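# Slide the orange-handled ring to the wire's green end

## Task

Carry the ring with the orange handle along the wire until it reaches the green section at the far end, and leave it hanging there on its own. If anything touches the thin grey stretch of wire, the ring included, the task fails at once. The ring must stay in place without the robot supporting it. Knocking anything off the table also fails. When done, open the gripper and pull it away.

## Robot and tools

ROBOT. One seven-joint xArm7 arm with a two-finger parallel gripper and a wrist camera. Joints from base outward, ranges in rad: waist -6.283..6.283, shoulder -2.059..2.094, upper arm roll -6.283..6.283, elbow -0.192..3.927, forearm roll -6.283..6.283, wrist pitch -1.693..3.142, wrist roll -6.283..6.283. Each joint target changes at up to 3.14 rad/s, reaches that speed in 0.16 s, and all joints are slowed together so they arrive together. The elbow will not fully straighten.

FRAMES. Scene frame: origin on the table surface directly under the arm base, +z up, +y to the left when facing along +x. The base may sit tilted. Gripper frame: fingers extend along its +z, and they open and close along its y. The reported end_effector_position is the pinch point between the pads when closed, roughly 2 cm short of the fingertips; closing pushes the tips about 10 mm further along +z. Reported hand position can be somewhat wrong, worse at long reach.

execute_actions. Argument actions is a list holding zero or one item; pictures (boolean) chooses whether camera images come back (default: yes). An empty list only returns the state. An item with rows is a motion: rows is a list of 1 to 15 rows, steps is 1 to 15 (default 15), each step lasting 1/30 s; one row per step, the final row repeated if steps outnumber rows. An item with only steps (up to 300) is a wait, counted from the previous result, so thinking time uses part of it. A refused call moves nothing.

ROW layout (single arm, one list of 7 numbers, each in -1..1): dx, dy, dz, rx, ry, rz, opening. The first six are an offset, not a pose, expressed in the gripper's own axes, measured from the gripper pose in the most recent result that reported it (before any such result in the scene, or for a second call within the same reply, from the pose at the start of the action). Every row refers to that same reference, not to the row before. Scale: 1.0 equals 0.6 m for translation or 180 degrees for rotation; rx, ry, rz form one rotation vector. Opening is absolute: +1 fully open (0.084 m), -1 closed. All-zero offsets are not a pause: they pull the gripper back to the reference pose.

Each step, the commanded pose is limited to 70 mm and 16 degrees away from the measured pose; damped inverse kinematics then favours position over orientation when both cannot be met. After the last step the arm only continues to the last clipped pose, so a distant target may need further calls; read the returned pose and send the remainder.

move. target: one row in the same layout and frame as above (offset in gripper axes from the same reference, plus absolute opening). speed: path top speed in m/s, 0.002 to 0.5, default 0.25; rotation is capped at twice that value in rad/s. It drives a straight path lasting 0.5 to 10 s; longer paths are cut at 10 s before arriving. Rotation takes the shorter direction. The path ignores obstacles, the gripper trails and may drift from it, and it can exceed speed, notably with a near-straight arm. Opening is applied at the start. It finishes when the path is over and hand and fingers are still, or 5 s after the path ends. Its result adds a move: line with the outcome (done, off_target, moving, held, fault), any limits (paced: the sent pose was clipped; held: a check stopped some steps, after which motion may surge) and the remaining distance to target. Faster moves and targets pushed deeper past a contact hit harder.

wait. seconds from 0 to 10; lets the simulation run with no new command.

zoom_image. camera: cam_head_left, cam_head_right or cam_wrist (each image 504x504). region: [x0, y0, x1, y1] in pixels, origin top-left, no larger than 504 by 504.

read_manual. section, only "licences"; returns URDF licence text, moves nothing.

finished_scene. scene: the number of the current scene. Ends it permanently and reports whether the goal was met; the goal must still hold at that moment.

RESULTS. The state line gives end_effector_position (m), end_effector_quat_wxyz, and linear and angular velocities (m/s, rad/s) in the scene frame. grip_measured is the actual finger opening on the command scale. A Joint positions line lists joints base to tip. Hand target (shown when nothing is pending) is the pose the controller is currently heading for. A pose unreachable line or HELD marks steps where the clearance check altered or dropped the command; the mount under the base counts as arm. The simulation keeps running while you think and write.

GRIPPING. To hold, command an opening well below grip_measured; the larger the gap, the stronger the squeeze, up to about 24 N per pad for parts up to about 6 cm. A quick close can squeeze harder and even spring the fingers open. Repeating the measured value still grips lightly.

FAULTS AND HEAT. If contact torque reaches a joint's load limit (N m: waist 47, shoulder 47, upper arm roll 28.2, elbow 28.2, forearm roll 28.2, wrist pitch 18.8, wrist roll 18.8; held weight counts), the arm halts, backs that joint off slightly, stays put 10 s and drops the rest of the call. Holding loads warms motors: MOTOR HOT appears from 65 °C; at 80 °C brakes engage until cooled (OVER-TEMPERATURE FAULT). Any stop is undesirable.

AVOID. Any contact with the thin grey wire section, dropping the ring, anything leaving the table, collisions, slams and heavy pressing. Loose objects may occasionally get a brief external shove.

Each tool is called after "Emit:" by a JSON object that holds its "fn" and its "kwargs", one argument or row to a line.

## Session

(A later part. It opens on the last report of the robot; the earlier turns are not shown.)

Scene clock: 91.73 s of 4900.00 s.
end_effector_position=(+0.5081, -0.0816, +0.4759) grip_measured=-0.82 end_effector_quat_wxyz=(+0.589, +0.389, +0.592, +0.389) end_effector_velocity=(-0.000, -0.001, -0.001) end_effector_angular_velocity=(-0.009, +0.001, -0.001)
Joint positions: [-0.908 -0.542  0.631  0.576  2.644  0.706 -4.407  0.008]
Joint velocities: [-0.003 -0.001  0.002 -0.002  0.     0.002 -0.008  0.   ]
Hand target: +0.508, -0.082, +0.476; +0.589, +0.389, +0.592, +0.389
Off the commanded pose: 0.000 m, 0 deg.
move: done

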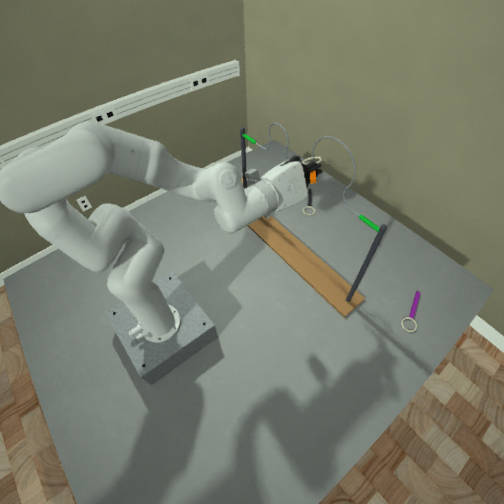

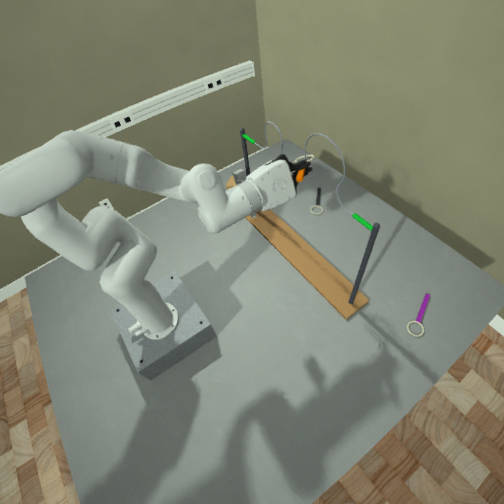

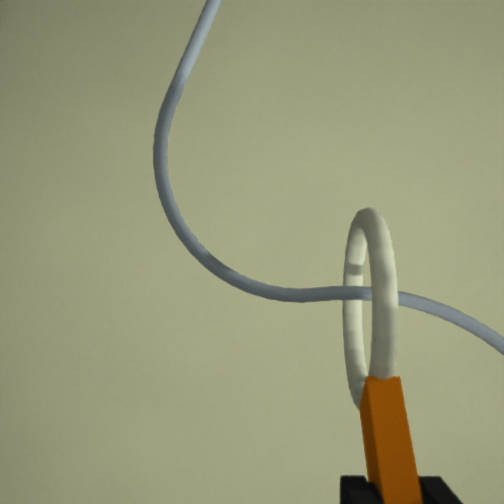

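Emit:
{"fn": "move", "kwargs": {
  "target": [0.005,-0.029,0,0,0,0,-1],
  "speed": 0.04
}}

Emit:
{"fn": "move", "kwargs": {
  "target": [0.025,-0.085,0,0,0,0.1833,-1],
  "speed": 0.07
}}

Emit:
{"fn": "move", "kwargs": {
  "target": [0.0367,-0.1,0,0,0,0.2222,-1],
  "speed": 0.07
}}

Emit:
{"fn": "zoom_image", "kwargs": {
  "camera": "cam_head_left",
  "region": [250, 110, 350, 210]
}}

Scene clock: 97.43 s of 4900.00 s.
end_effector_position=(+0.5081, -0.0856, +0.4590) grip_measured=-0.82 end_effector_quat_wxyz=(+0.589, +0.389, +0.592, +0.390) end_effector_velocity=(+0.000, -0.000, -0.001) end_effector_angular_velocity=(-0.001, -0.001, -0.000)
Joint positions: [-0.927 -0.511  0.643  0.551  2.67   0.753 -4.455  0.008]
Joint velocities: [-0.002  0.002  0.001 -0.002  0.003  0.004 -0.005  0.   ]
Hand target: +0.508, -0.086, +0.459; +0.589, +0.389, +0.592, +0.390
Off the commanded pose: 0.000 m, 0 deg.
After step 90, 1.90 s passed at rest.
move: done

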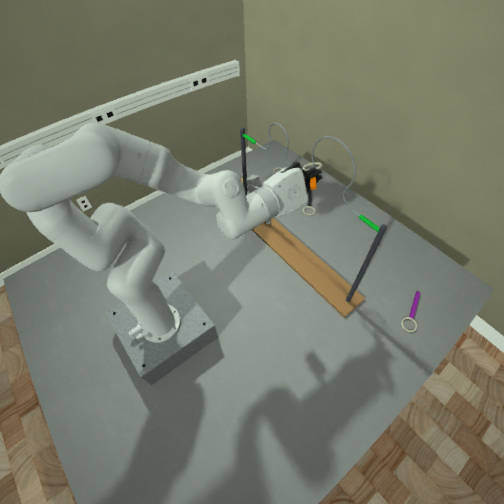

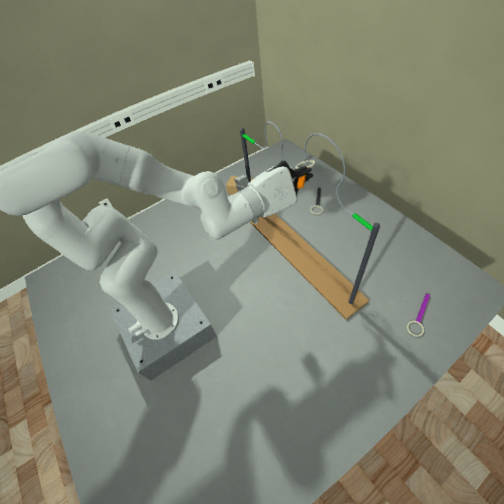

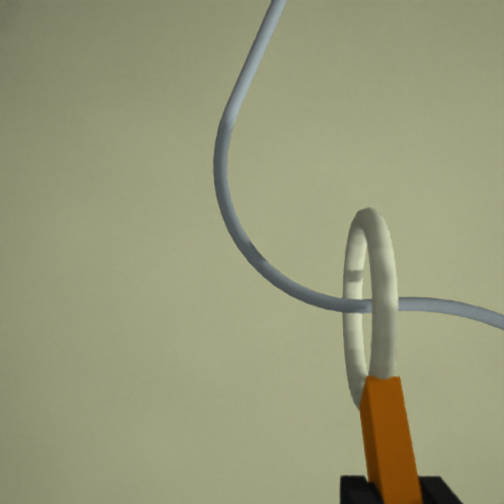

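Scene clock: 101.87 s of 4900.00 s.
end_effector_position=(+0.5079, -0.0918, +0.4066) grip_measured=-0.82 end_effector_quat_wxyz=(+0.454, +0.541, +0.457, +0.541) end_effector_velocity=(+0.000, -0.001, +0.001) end_effector_angular_velocity=(+0.008, -0.003, -0.001)
Joint positions: [-0.852 -0.353  0.56   0.493  2.748  0.87  -4.094  0.008]
Joint velocities: [-0.     0.002 -0.001  0.001  0.002  0.003  0.005 -0.   ]
Hand target: +0.508, -0.092, +0.407; +0.454, +0.541, +0.457, +0.541
Off the commanded pose: 0.000 m, 0 deg.
move: done

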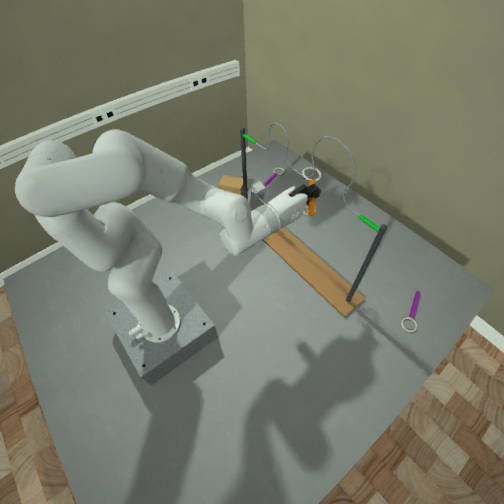

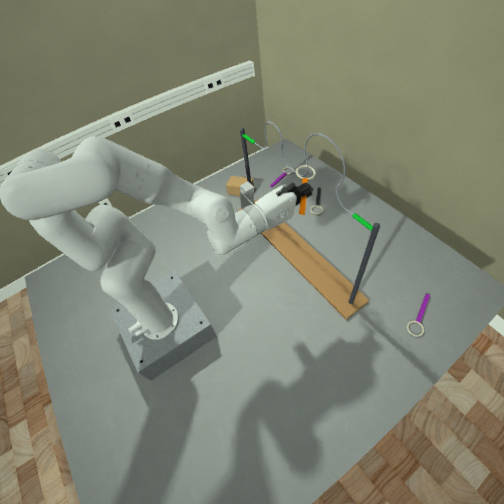

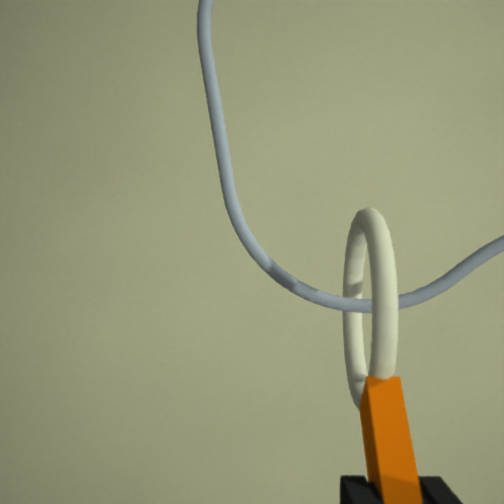

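Scene clock: 107.17 s of 4900.00 s.
end_effector_position=(+0.5077, -0.0599, +0.3516) grip_measured=-0.82 end_effector_quat_wxyz=(+0.242, +0.664, +0.245, +0.664) end_effector_velocity=(+0.001, -0.000, +0.001) end_effector_angular_velocity=(+0.008, -0.002, -0.001)
Joint positions: [-0.739 -0.202  0.54   0.43   2.915  0.998 -3.621  0.008]
Joint velocities: [ 0.001  0.002 -0.     0.002  0.003  0.001  0.005  0.   ]
Hand target: +0.508, -0.060, +0.352; +0.241, +0.664, +0.245, +0.664
Off the commanded pose: 0.000 m, 0 deg.
move: done

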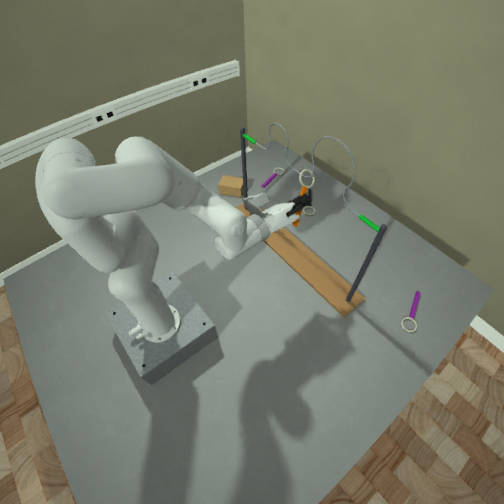

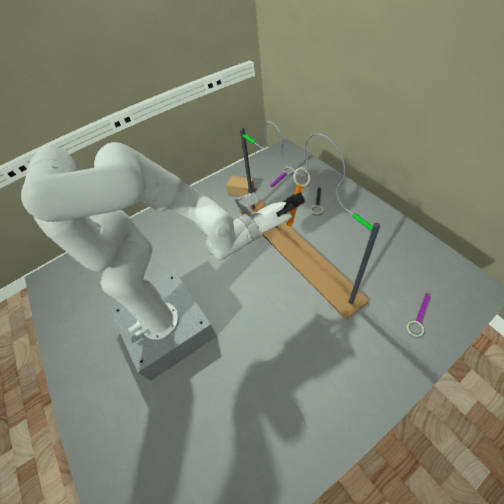

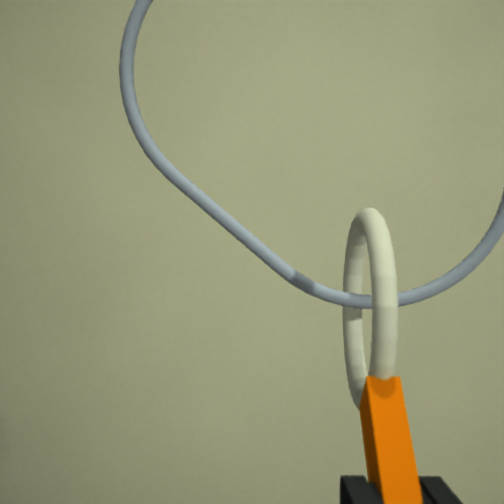

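Region (250, 110, 350, 210) of cam_head_left's 504x504 image, scaled by 5.040, with more detail than that image has.

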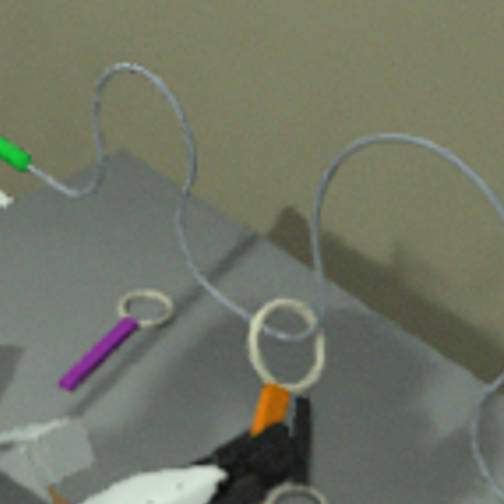

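Emit:
{"fn": "move", "kwargs": {
  "target": [0.039,-0.099,0.009,0,0,0.2222,-1],
  "speed": 0.07
}}

Emit:
{"fn": "move", "kwargs": {
  "target": [0,-0.05,0,0,0,0,-1],
  "speed": 0.05
}}

Emit:
{"fn": "zoom_image", "kwargs": {
  "camera": "cam_head_left",
  "region": [250, 110, 350, 210]
}}

Scene clock: 116.67 s of 4900.00 s.
end_effector_position=(+0.5130, +0.0004, +0.3313) grip_measured=-0.82 end_effector_quat_wxyz=(+0.000, +0.707, +0.003, +0.707) end_effector_velocity=(-0.000, +0.000, -0.001) end_effector_angular_velocity=(+0.007, +0.001, -0.001)
Joint positions: [-0.593 -0.126  0.587  0.424  3.15   1.041 -3.087  0.008]
Joint velocities: [ 0.001 -0.     0.    -0.002  0.003  0.001  0.006  0.   ]
Hand target: +0.513, +0.001, +0.331; -0.000, +0.707, +0.003, +0.707
Off the commanded pose: 0.000 m, 0 deg.
After step 90, 1.20 s passed at rest.
move: done

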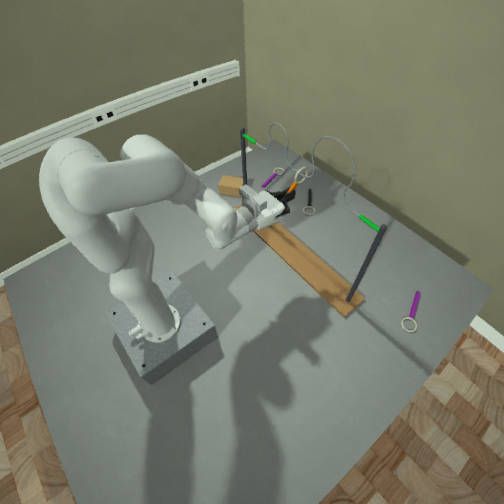

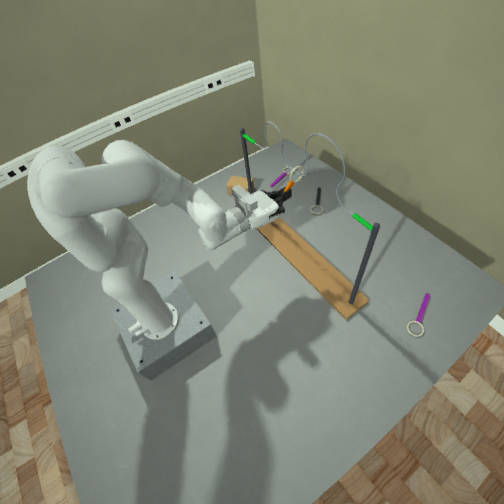

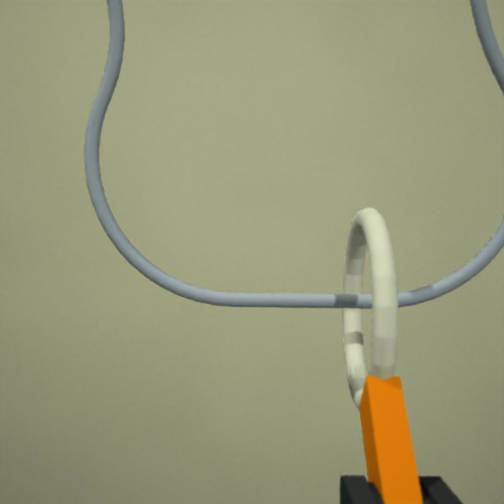

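Scene clock: 117.60 s of 4900.00 s.
end_effector_position=(+0.5129, +0.0302, +0.3312) grip_measured=-0.82 end_effector_quat_wxyz=(+0.000, +0.707, +0.003, +0.707) end_effector_velocity=(+0.001, +0.001, +0.001) end_effector_angular_velocity=(-0.001, -0.001, -0.002)
Joint positions: [-0.547 -0.123  0.638  0.43   3.263  1.037 -3.14   0.008]
Joint velocities: [ 0.001  0.001  0.002  0.002  0.007 -0.    -0.005 -0.   ]
Hand target: +0.513, +0.030, +0.331; +0.000, +0.707, +0.003, +0.707
Off the commanded pose: 0.000 m, 0 deg.
move: done

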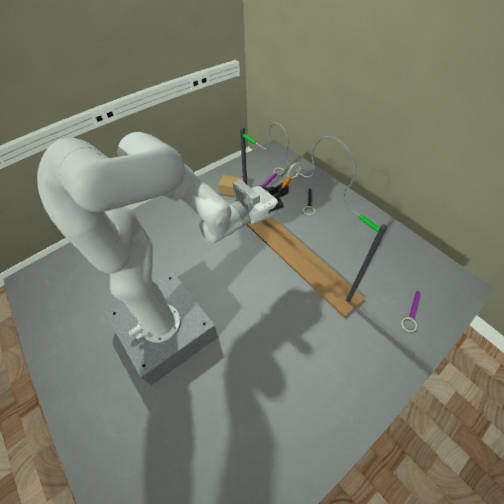

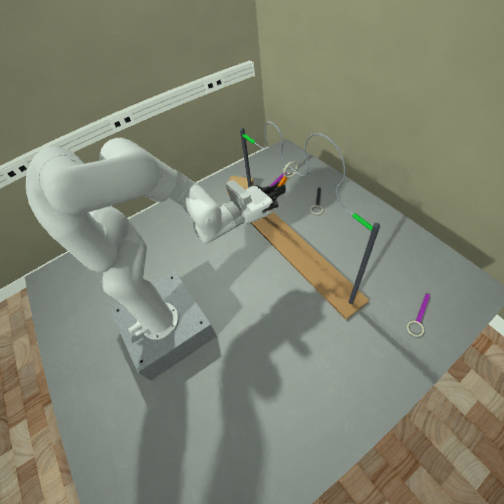

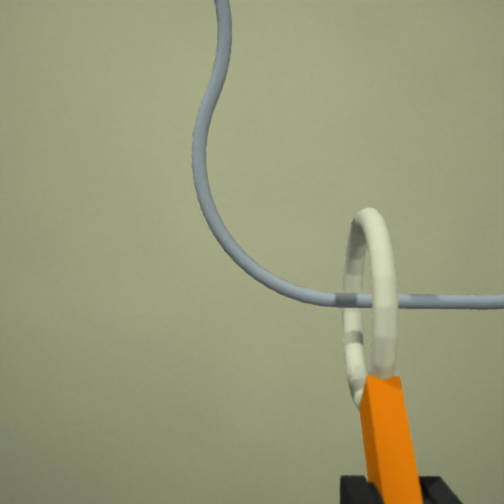

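Region (250, 110, 350, 210) of cam_head_left's 504x504 image, scaled by 5.040, with more detail than that image has.

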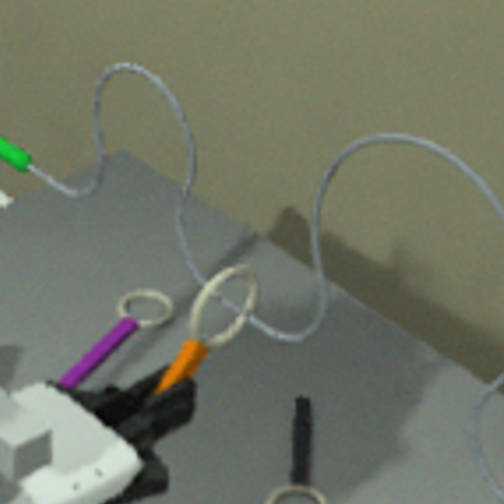

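Emit:
{"fn": "move", "kwargs": {
  "target": [0.002,-0.011,0,0,0,0,-1],
  "speed": 0.04
}}

Emit:
{"fn": "move", "kwargs": {
  "target": [0.0367,-0.1007,0,0,0,0.2222,-1],
  "speed": 0.07
}}

Emit:
{"fn": "move", "kwargs": {
  "target": [0.0367,-0.1007,0,0,0,0.2222,-1],
  "speed": 0.07
}}

Emit:
{"fn": "move", "kwargs": {
  "target": [0.016,-0.066,0,0,0,0.139,-1],
  "speed": 0.07
}}

Scene clock: 123.87 s of 4900.00 s.
end_effector_position=(+0.5129, +0.0367, +0.3324) grip_measured=-0.82 end_effector_quat_wxyz=(+0.000, +0.707, +0.003, +0.707) end_effector_velocity=(-0.000, +0.001, -0.000) end_effector_angular_velocity=(-0.001, +0.002, -0.000)
Joint positions: [-0.537 -0.126  0.648  0.433  3.288  1.032 -3.151  0.008]
Joint velocities: [ 0.001 -0.     0.002  0.001  0.004 -0.003 -0.003  0.   ]
Hand target: +0.513, +0.037, +0.332; +0.000, +0.707, +0.003, +0.707
Off the commanded pose: 0.000 m, 0 deg.
After step 90, 2.57 s passed at rest.
move: done

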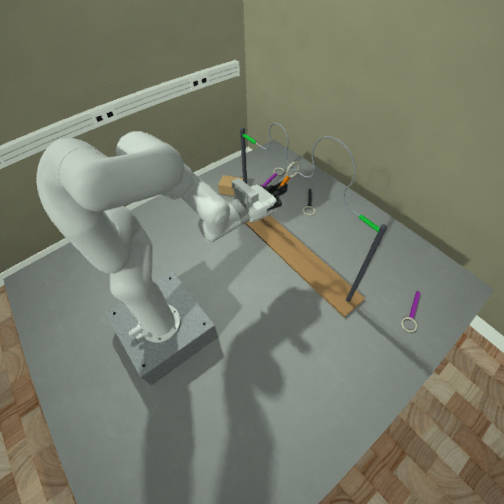

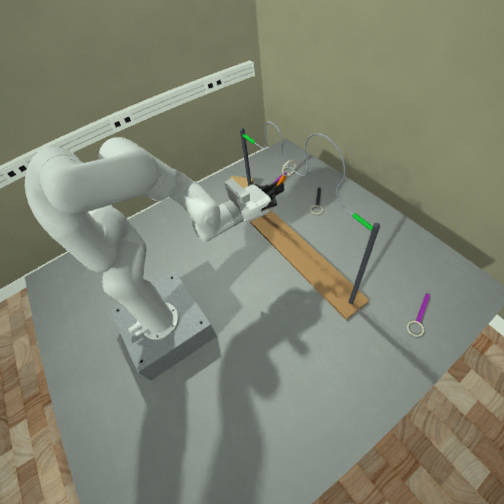

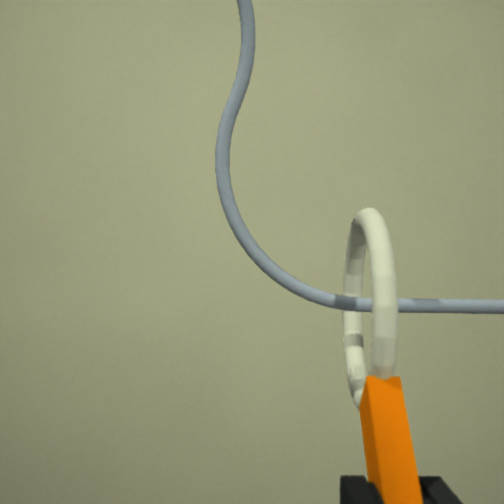

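Scene clock: 129.17 s of 4900.00 s.
end_effector_position=(+0.5128, +0.0970, +0.3542) grip_measured=-0.82 end_effector_quat_wxyz=(-0.241, +0.666, -0.239, +0.665) end_effector_velocity=(+0.000, +0.000, +0.000) end_effector_angular_velocity=(+0.007, +0.001, -0.001)
Joint positions: [-0.391 -0.164  0.682  0.488  3.512  0.957 -2.567  0.008]
Joint velocities: [ 0.    -0.    -0.     0.     0.001 -0.001  0.006  0.   ]
Hand target: +0.513, +0.097, +0.354; -0.242, +0.665, -0.239, +0.665
Off the commanded pose: 0.000 m, 0 deg.
move: done

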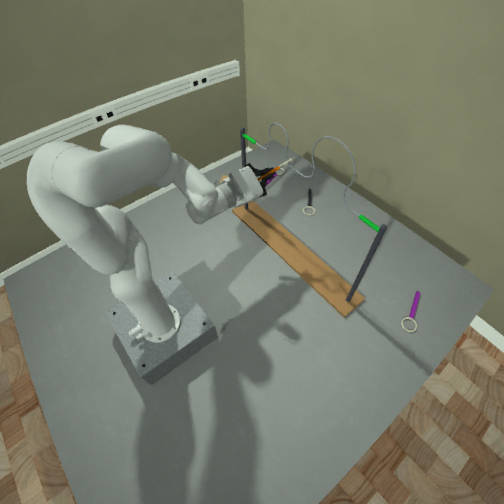

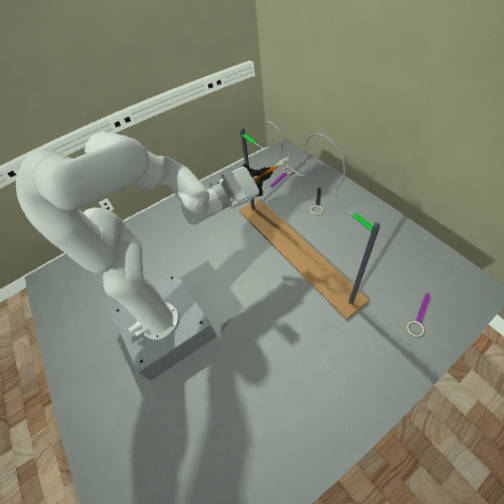

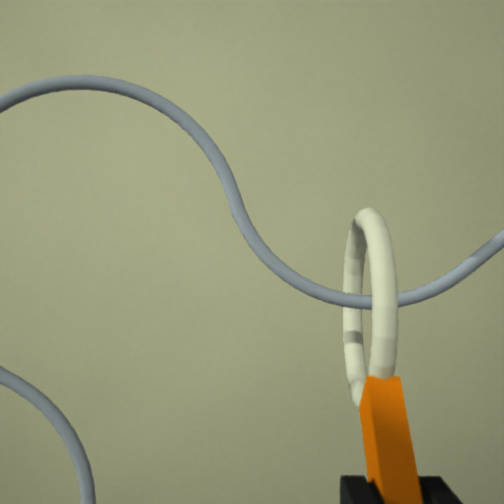

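Scene clock: 134.47 s of 4900.00 s.
end_effector_position=(+0.5129, +0.1293, +0.4096) grip_measured=-0.82 end_effector_quat_wxyz=(-0.454, +0.544, -0.452, +0.542) end_effector_velocity=(-0.000, +0.000, -0.000) end_effector_angular_velocity=(+0.006, +0.001, +0.001)
Joint positions: [-0.266 -0.285  0.612  0.577  3.644  0.767 -1.962  0.008]
Joint velocities: [ 0.001 -0.001 -0.001 -0.    -0.001 -0.001  0.007  0.   ]
Hand target: +0.513, +0.129, +0.410; -0.454, +0.544, -0.452, +0.542
Off the commanded pose: 0.000 m, 0 deg.
move: done

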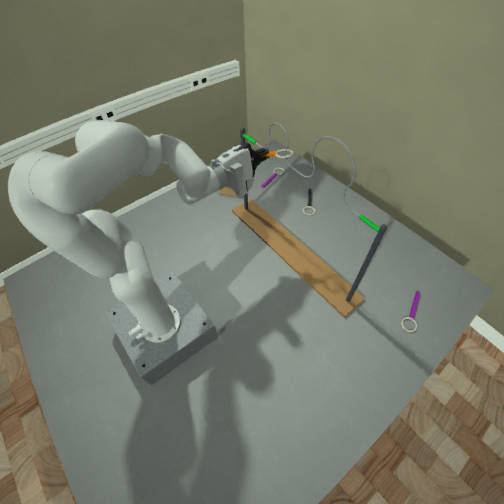

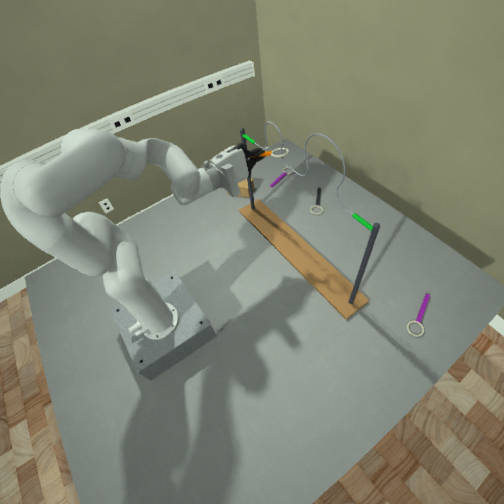

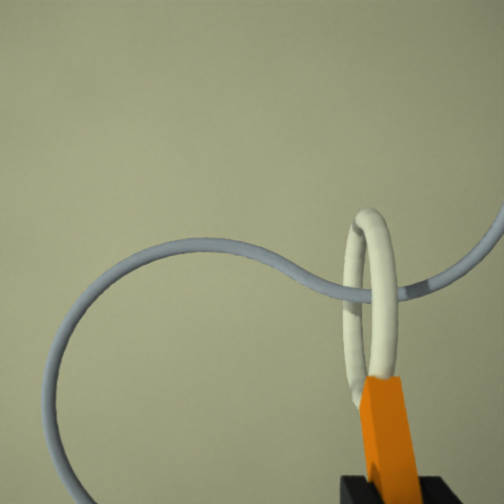

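Scene clock: 137.90 s of 4900.00 s.
end_effector_position=(+0.5130, +0.1269, +0.4502) grip_measured=-0.82 end_effector_quat_wxyz=(+0.560, -0.433, +0.559, -0.432) end_effector_velocity=(-0.000, -0.000, -0.000) end_effector_angular_velocity=(+0.008, +0.001, -0.000)
Joint positions: [-0.193 -0.359  0.501  0.632  3.656  0.634 -1.572  0.008]
Joint velocities: [ 0.001 -0.    -0.003  0.    -0.001 -0.002  0.008  0.   ]
Hand target: +0.513, +0.127, +0.450; +0.560, -0.433, +0.559, -0.431
Off the commanded pose: 0.000 m, 0 deg.
move: done

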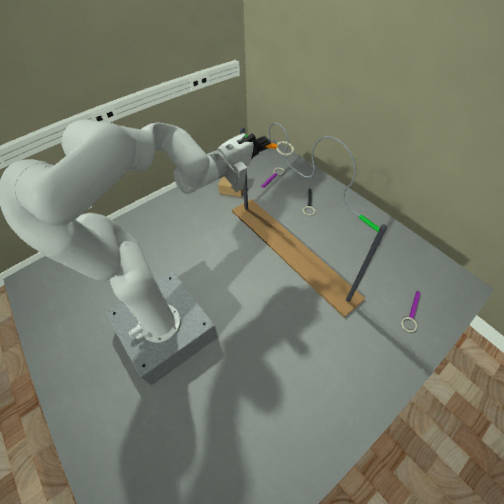

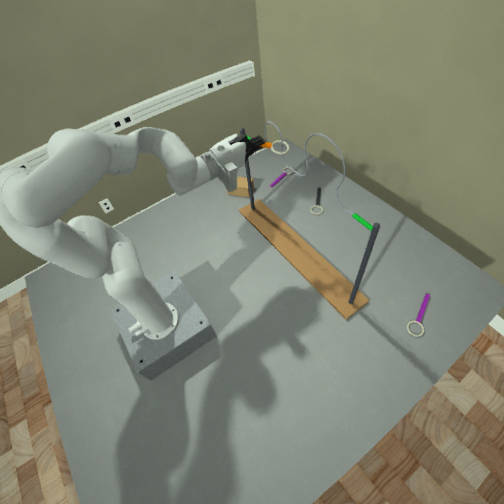

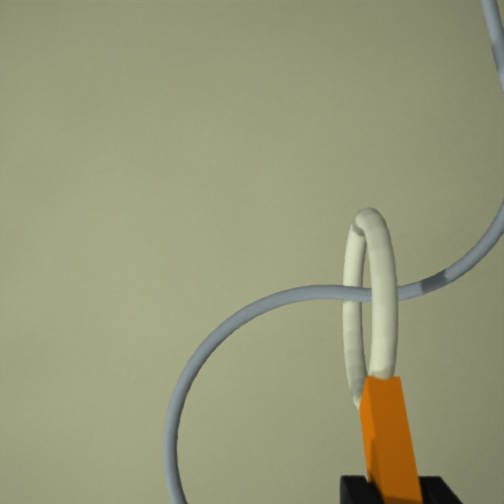

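Emit:
{"fn": "move", "kwargs": {
  "target": [0.006,-0.019,0,0,0,0,-1],
  "speed": 0.04
}}

Emit:
{"fn": "move", "kwargs": {
  "target": [0.006,0.011,0,0,0,-0.2917,-1],
  "speed": 0.12
}}

Emit:
{"fn": "move", "kwargs": {
  "target": [0.006,0.011,0,0,0,-0.2917,-1],
  "speed": 0.12
}}

Scene clock: 154.70 s of 4900.00 s.
end_effector_position=(+0.5130, +0.1205, +0.4602) grip_measured=-0.82 end_effector_quat_wxyz=(+0.560, -0.433, +0.559, -0.432) end_effector_velocity=(-0.000, -0.000, +0.000) end_effector_angular_velocity=(-0.001, +0.002, +0.002)
Joint positions: [-0.196 -0.381  0.48   0.644  3.636  0.596 -1.562  0.008]
Joint velocities: [ 0.    -0.002 -0.002  0.001 -0.004 -0.006  0.002  0.   ]
Hand target: +0.513, +0.120, +0.460; +0.560, -0.433, +0.559, -0.432
Off the commanded pose: 0.000 m, 0 deg.
After step 90, 13.03 s passed at rest.
move: done

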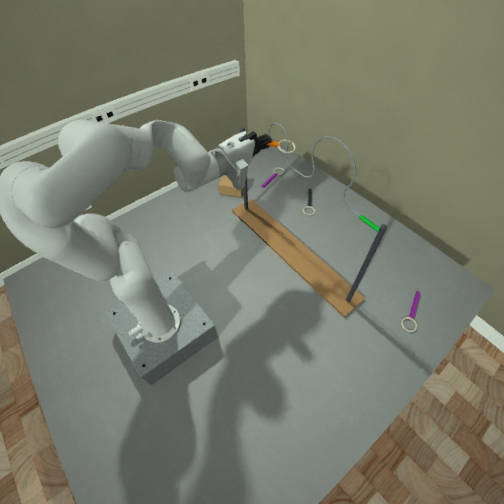

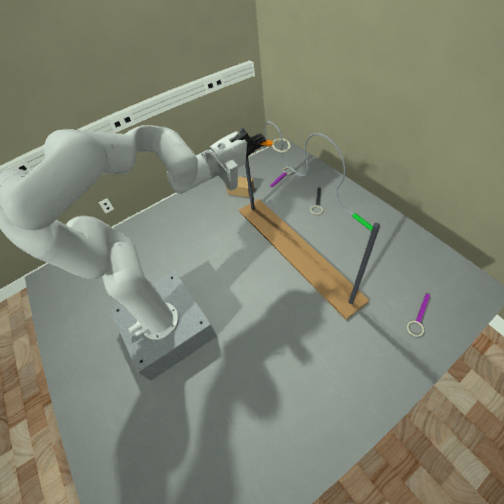

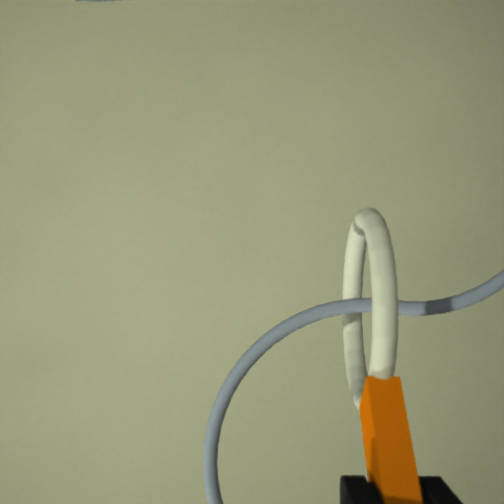

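Scene clock: 158.87 s of 4900.00 s.
end_effector_position=(+0.5130, +0.1188, +0.4526) grip_measured=-0.82 end_effector_quat_wxyz=(-0.311, +0.636, -0.310, +0.635) end_effector_velocity=(-0.000, -0.000, -0.000) end_effector_angular_velocity=(-0.008, +0.001, -0.002)
Joint positions: [-0.404 -0.419  0.679  0.642  3.594  0.578 -2.359  0.008]
Joint velocities: [-0.003 -0.     0.003 -0.     0.003 -0.    -0.009  0.   ]
Hand target: +0.513, +0.119, +0.453; -0.311, +0.636, -0.310, +0.635
Off the commanded pose: 0.000 m, 0 deg.
move: done

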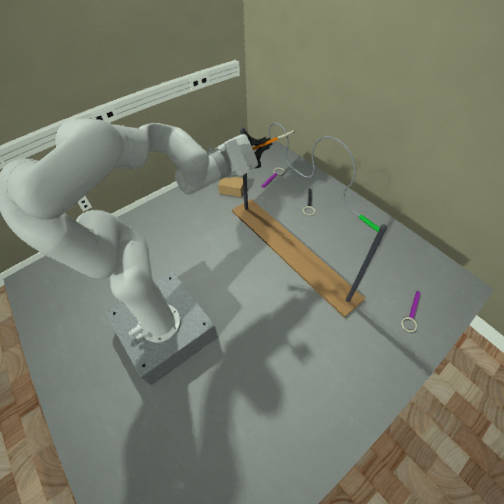

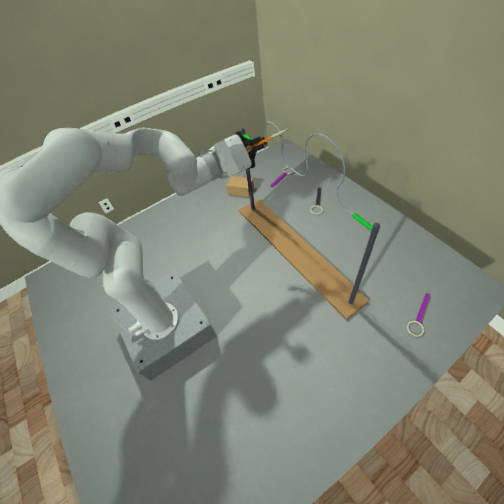

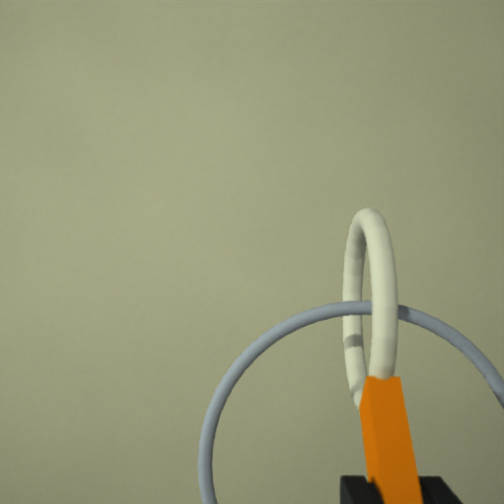

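Scene clock: 163.03 s of 4900.00 s.
end_effector_position=(+0.5131, +0.1119, +0.4491) grip_measured=-0.82 end_effector_quat_wxyz=(+0.001, +0.708, +0.003, +0.706) end_effector_velocity=(+0.000, -0.000, +0.001) end_effector_angular_velocity=(-0.007, -0.002, -0.001)
Joint positions: [-0.652 -0.521  0.898  0.649  3.502  0.529 -3.062  0.008]
Joint velocities: [-0.004 -0.001  0.003  0.002  0.001 -0.    -0.007 -0.   ]
Hand target: +0.513, +0.112, +0.449; +0.002, +0.708, +0.004, +0.706
Off the commanded pose: 0.000 m, 0 deg.
move: done

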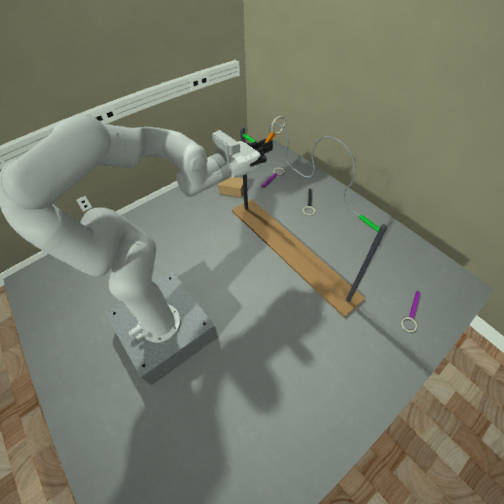

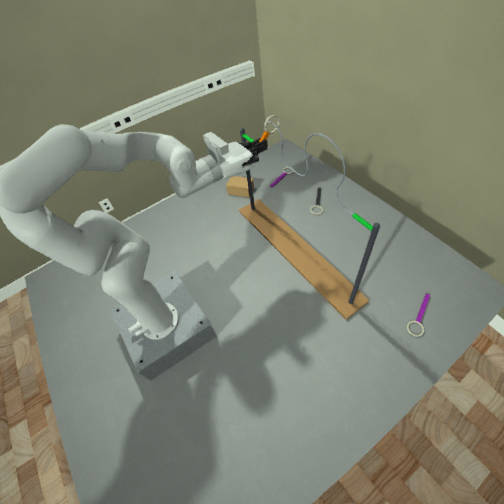

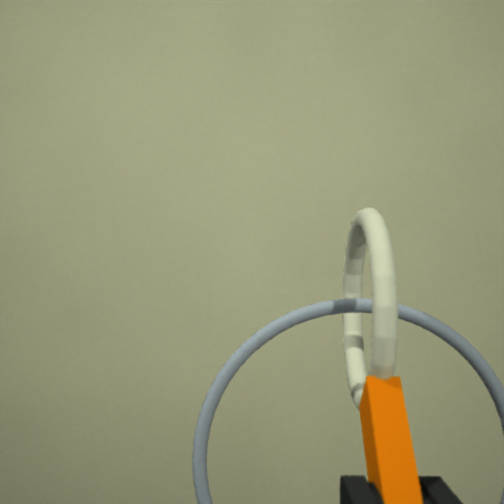

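Small left correction folded in.

Emit:
{"fn": "move", "kwargs": {
  "target": [0.001,-0.006,0,0,0,0,-1],
  "speed": 0.04
}}

Emit:
{"fn": "move", "kwargs": {
  "target": [0.006,0.011,0,0,0,-0.2917,-1],
  "speed": 0.12
}}

Emit:
{"fn": "move", "kwargs": {
  "target": [0.006,0.011,0,0,0,-0.2917,-1],
  "speed": 0.12
}}

Scene clock: 169.17 s of 4900.00 s.
end_effector_position=(+0.5131, +0.1154, +0.4497) grip_measured=-0.82 end_effector_quat_wxyz=(+0.001, +0.708, +0.003, +0.706) end_effector_velocity=(-0.000, +0.001, -0.000) end_effector_angular_velocity=(-0.000, +0.001, +0.001)
Joint positions: [-0.654 -0.523  0.907  0.654  3.516  0.526 -3.07   0.008]
Joint velocities: [ 0.    -0.     0.002  0.001  0.003 -0.002 -0.002 -0.   ]
Hand target: +0.513, +0.116, +0.450; +0.001, +0.708, +0.003, +0.706
Off the commanded pose: 0.000 m, 0 deg.
After step 90, 2.43 s passed at rest.
move: done

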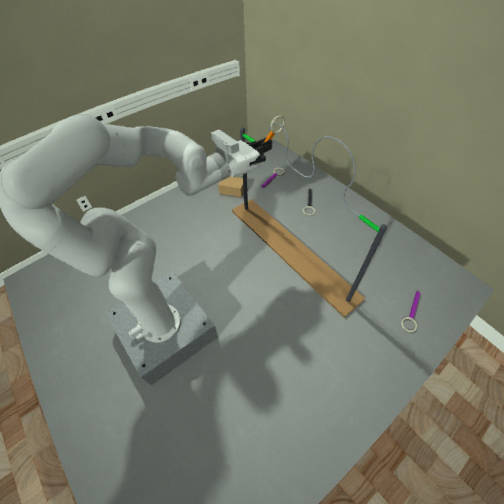

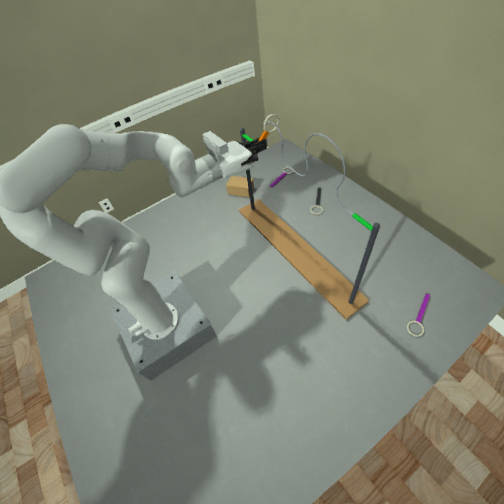

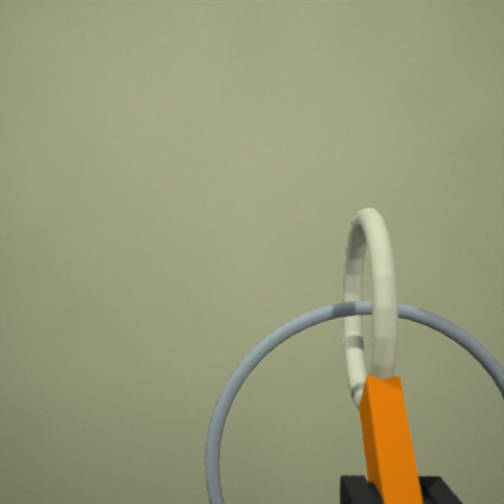

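Scene clock: 173.33 s of 4900.00 s.
end_effector_position=(+0.5132, +0.1088, +0.4526) grip_measured=-0.82 end_effector_quat_wxyz=(+0.314, +0.634, +0.316, +0.632) end_effector_velocity=(-0.000, -0.000, -0.000) end_effector_angular_velocity=(-0.007, +0.001, -0.000)
Joint positions: [-0.895 -0.741  1.112  0.678  3.331  0.449 -3.589  0.008]
Joint velocities: [-0.001 -0.002  0.002 -0.001 -0.001 -0.001 -0.004 -0.   ]
Hand target: +0.513, +0.109, +0.453; +0.314, +0.634, +0.316, +0.632
Off the commanded pose: 0.001 m, 0 deg.
move: done

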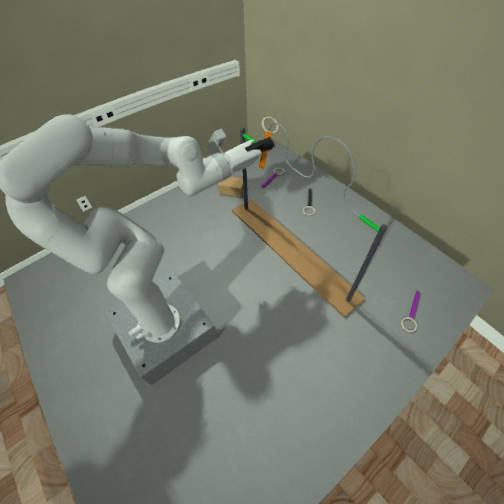

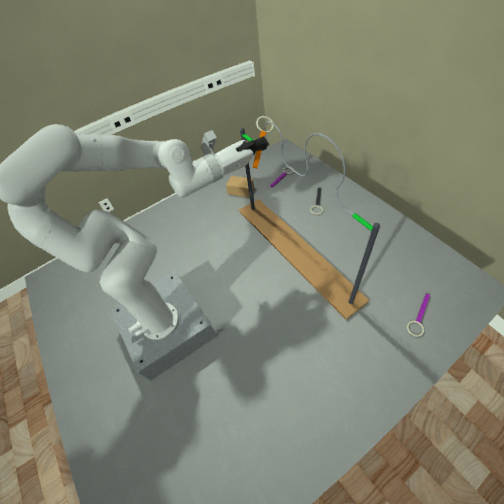

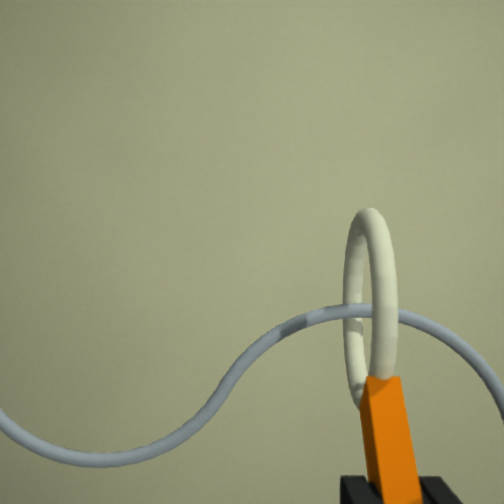

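Scene clock: 177.50 s of 4900.00 s.
end_effector_position=(+0.5135, +0.1074, +0.4594) grip_measured=-0.82 end_effector_quat_wxyz=(+0.560, +0.429, +0.564, +0.428) end_effector_velocity=(+0.000, +0.000, +0.000) end_effector_angular_velocity=(-0.007, -0.001, +0.001)
Joint positions: [-1.05  -1.033  1.242  0.696  3.065  0.415 -3.967  0.008]
Joint velocities: [-0.001 -0.003  0.     0.001 -0.002 -0.    -0.003 -0.   ]
Hand target: +0.513, +0.107, +0.459; +0.561, +0.429, +0.564, +0.428
Off the commanded pose: 0.001 m, 0 deg.
move: done

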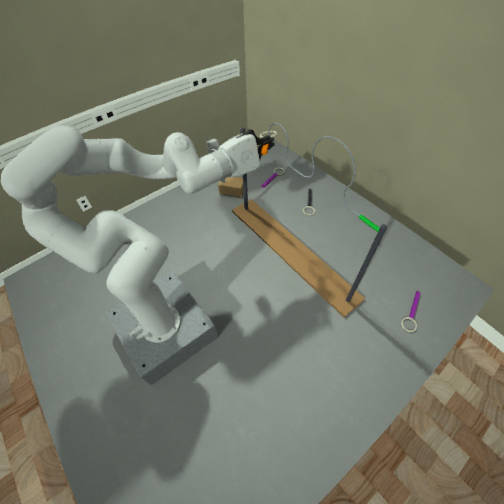

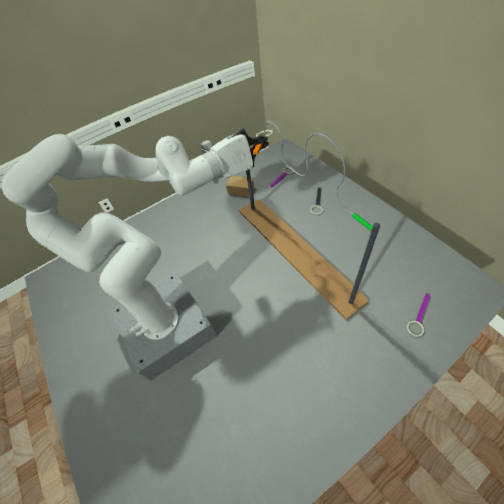

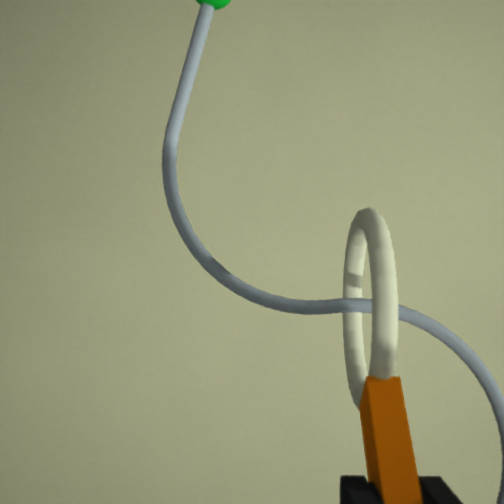

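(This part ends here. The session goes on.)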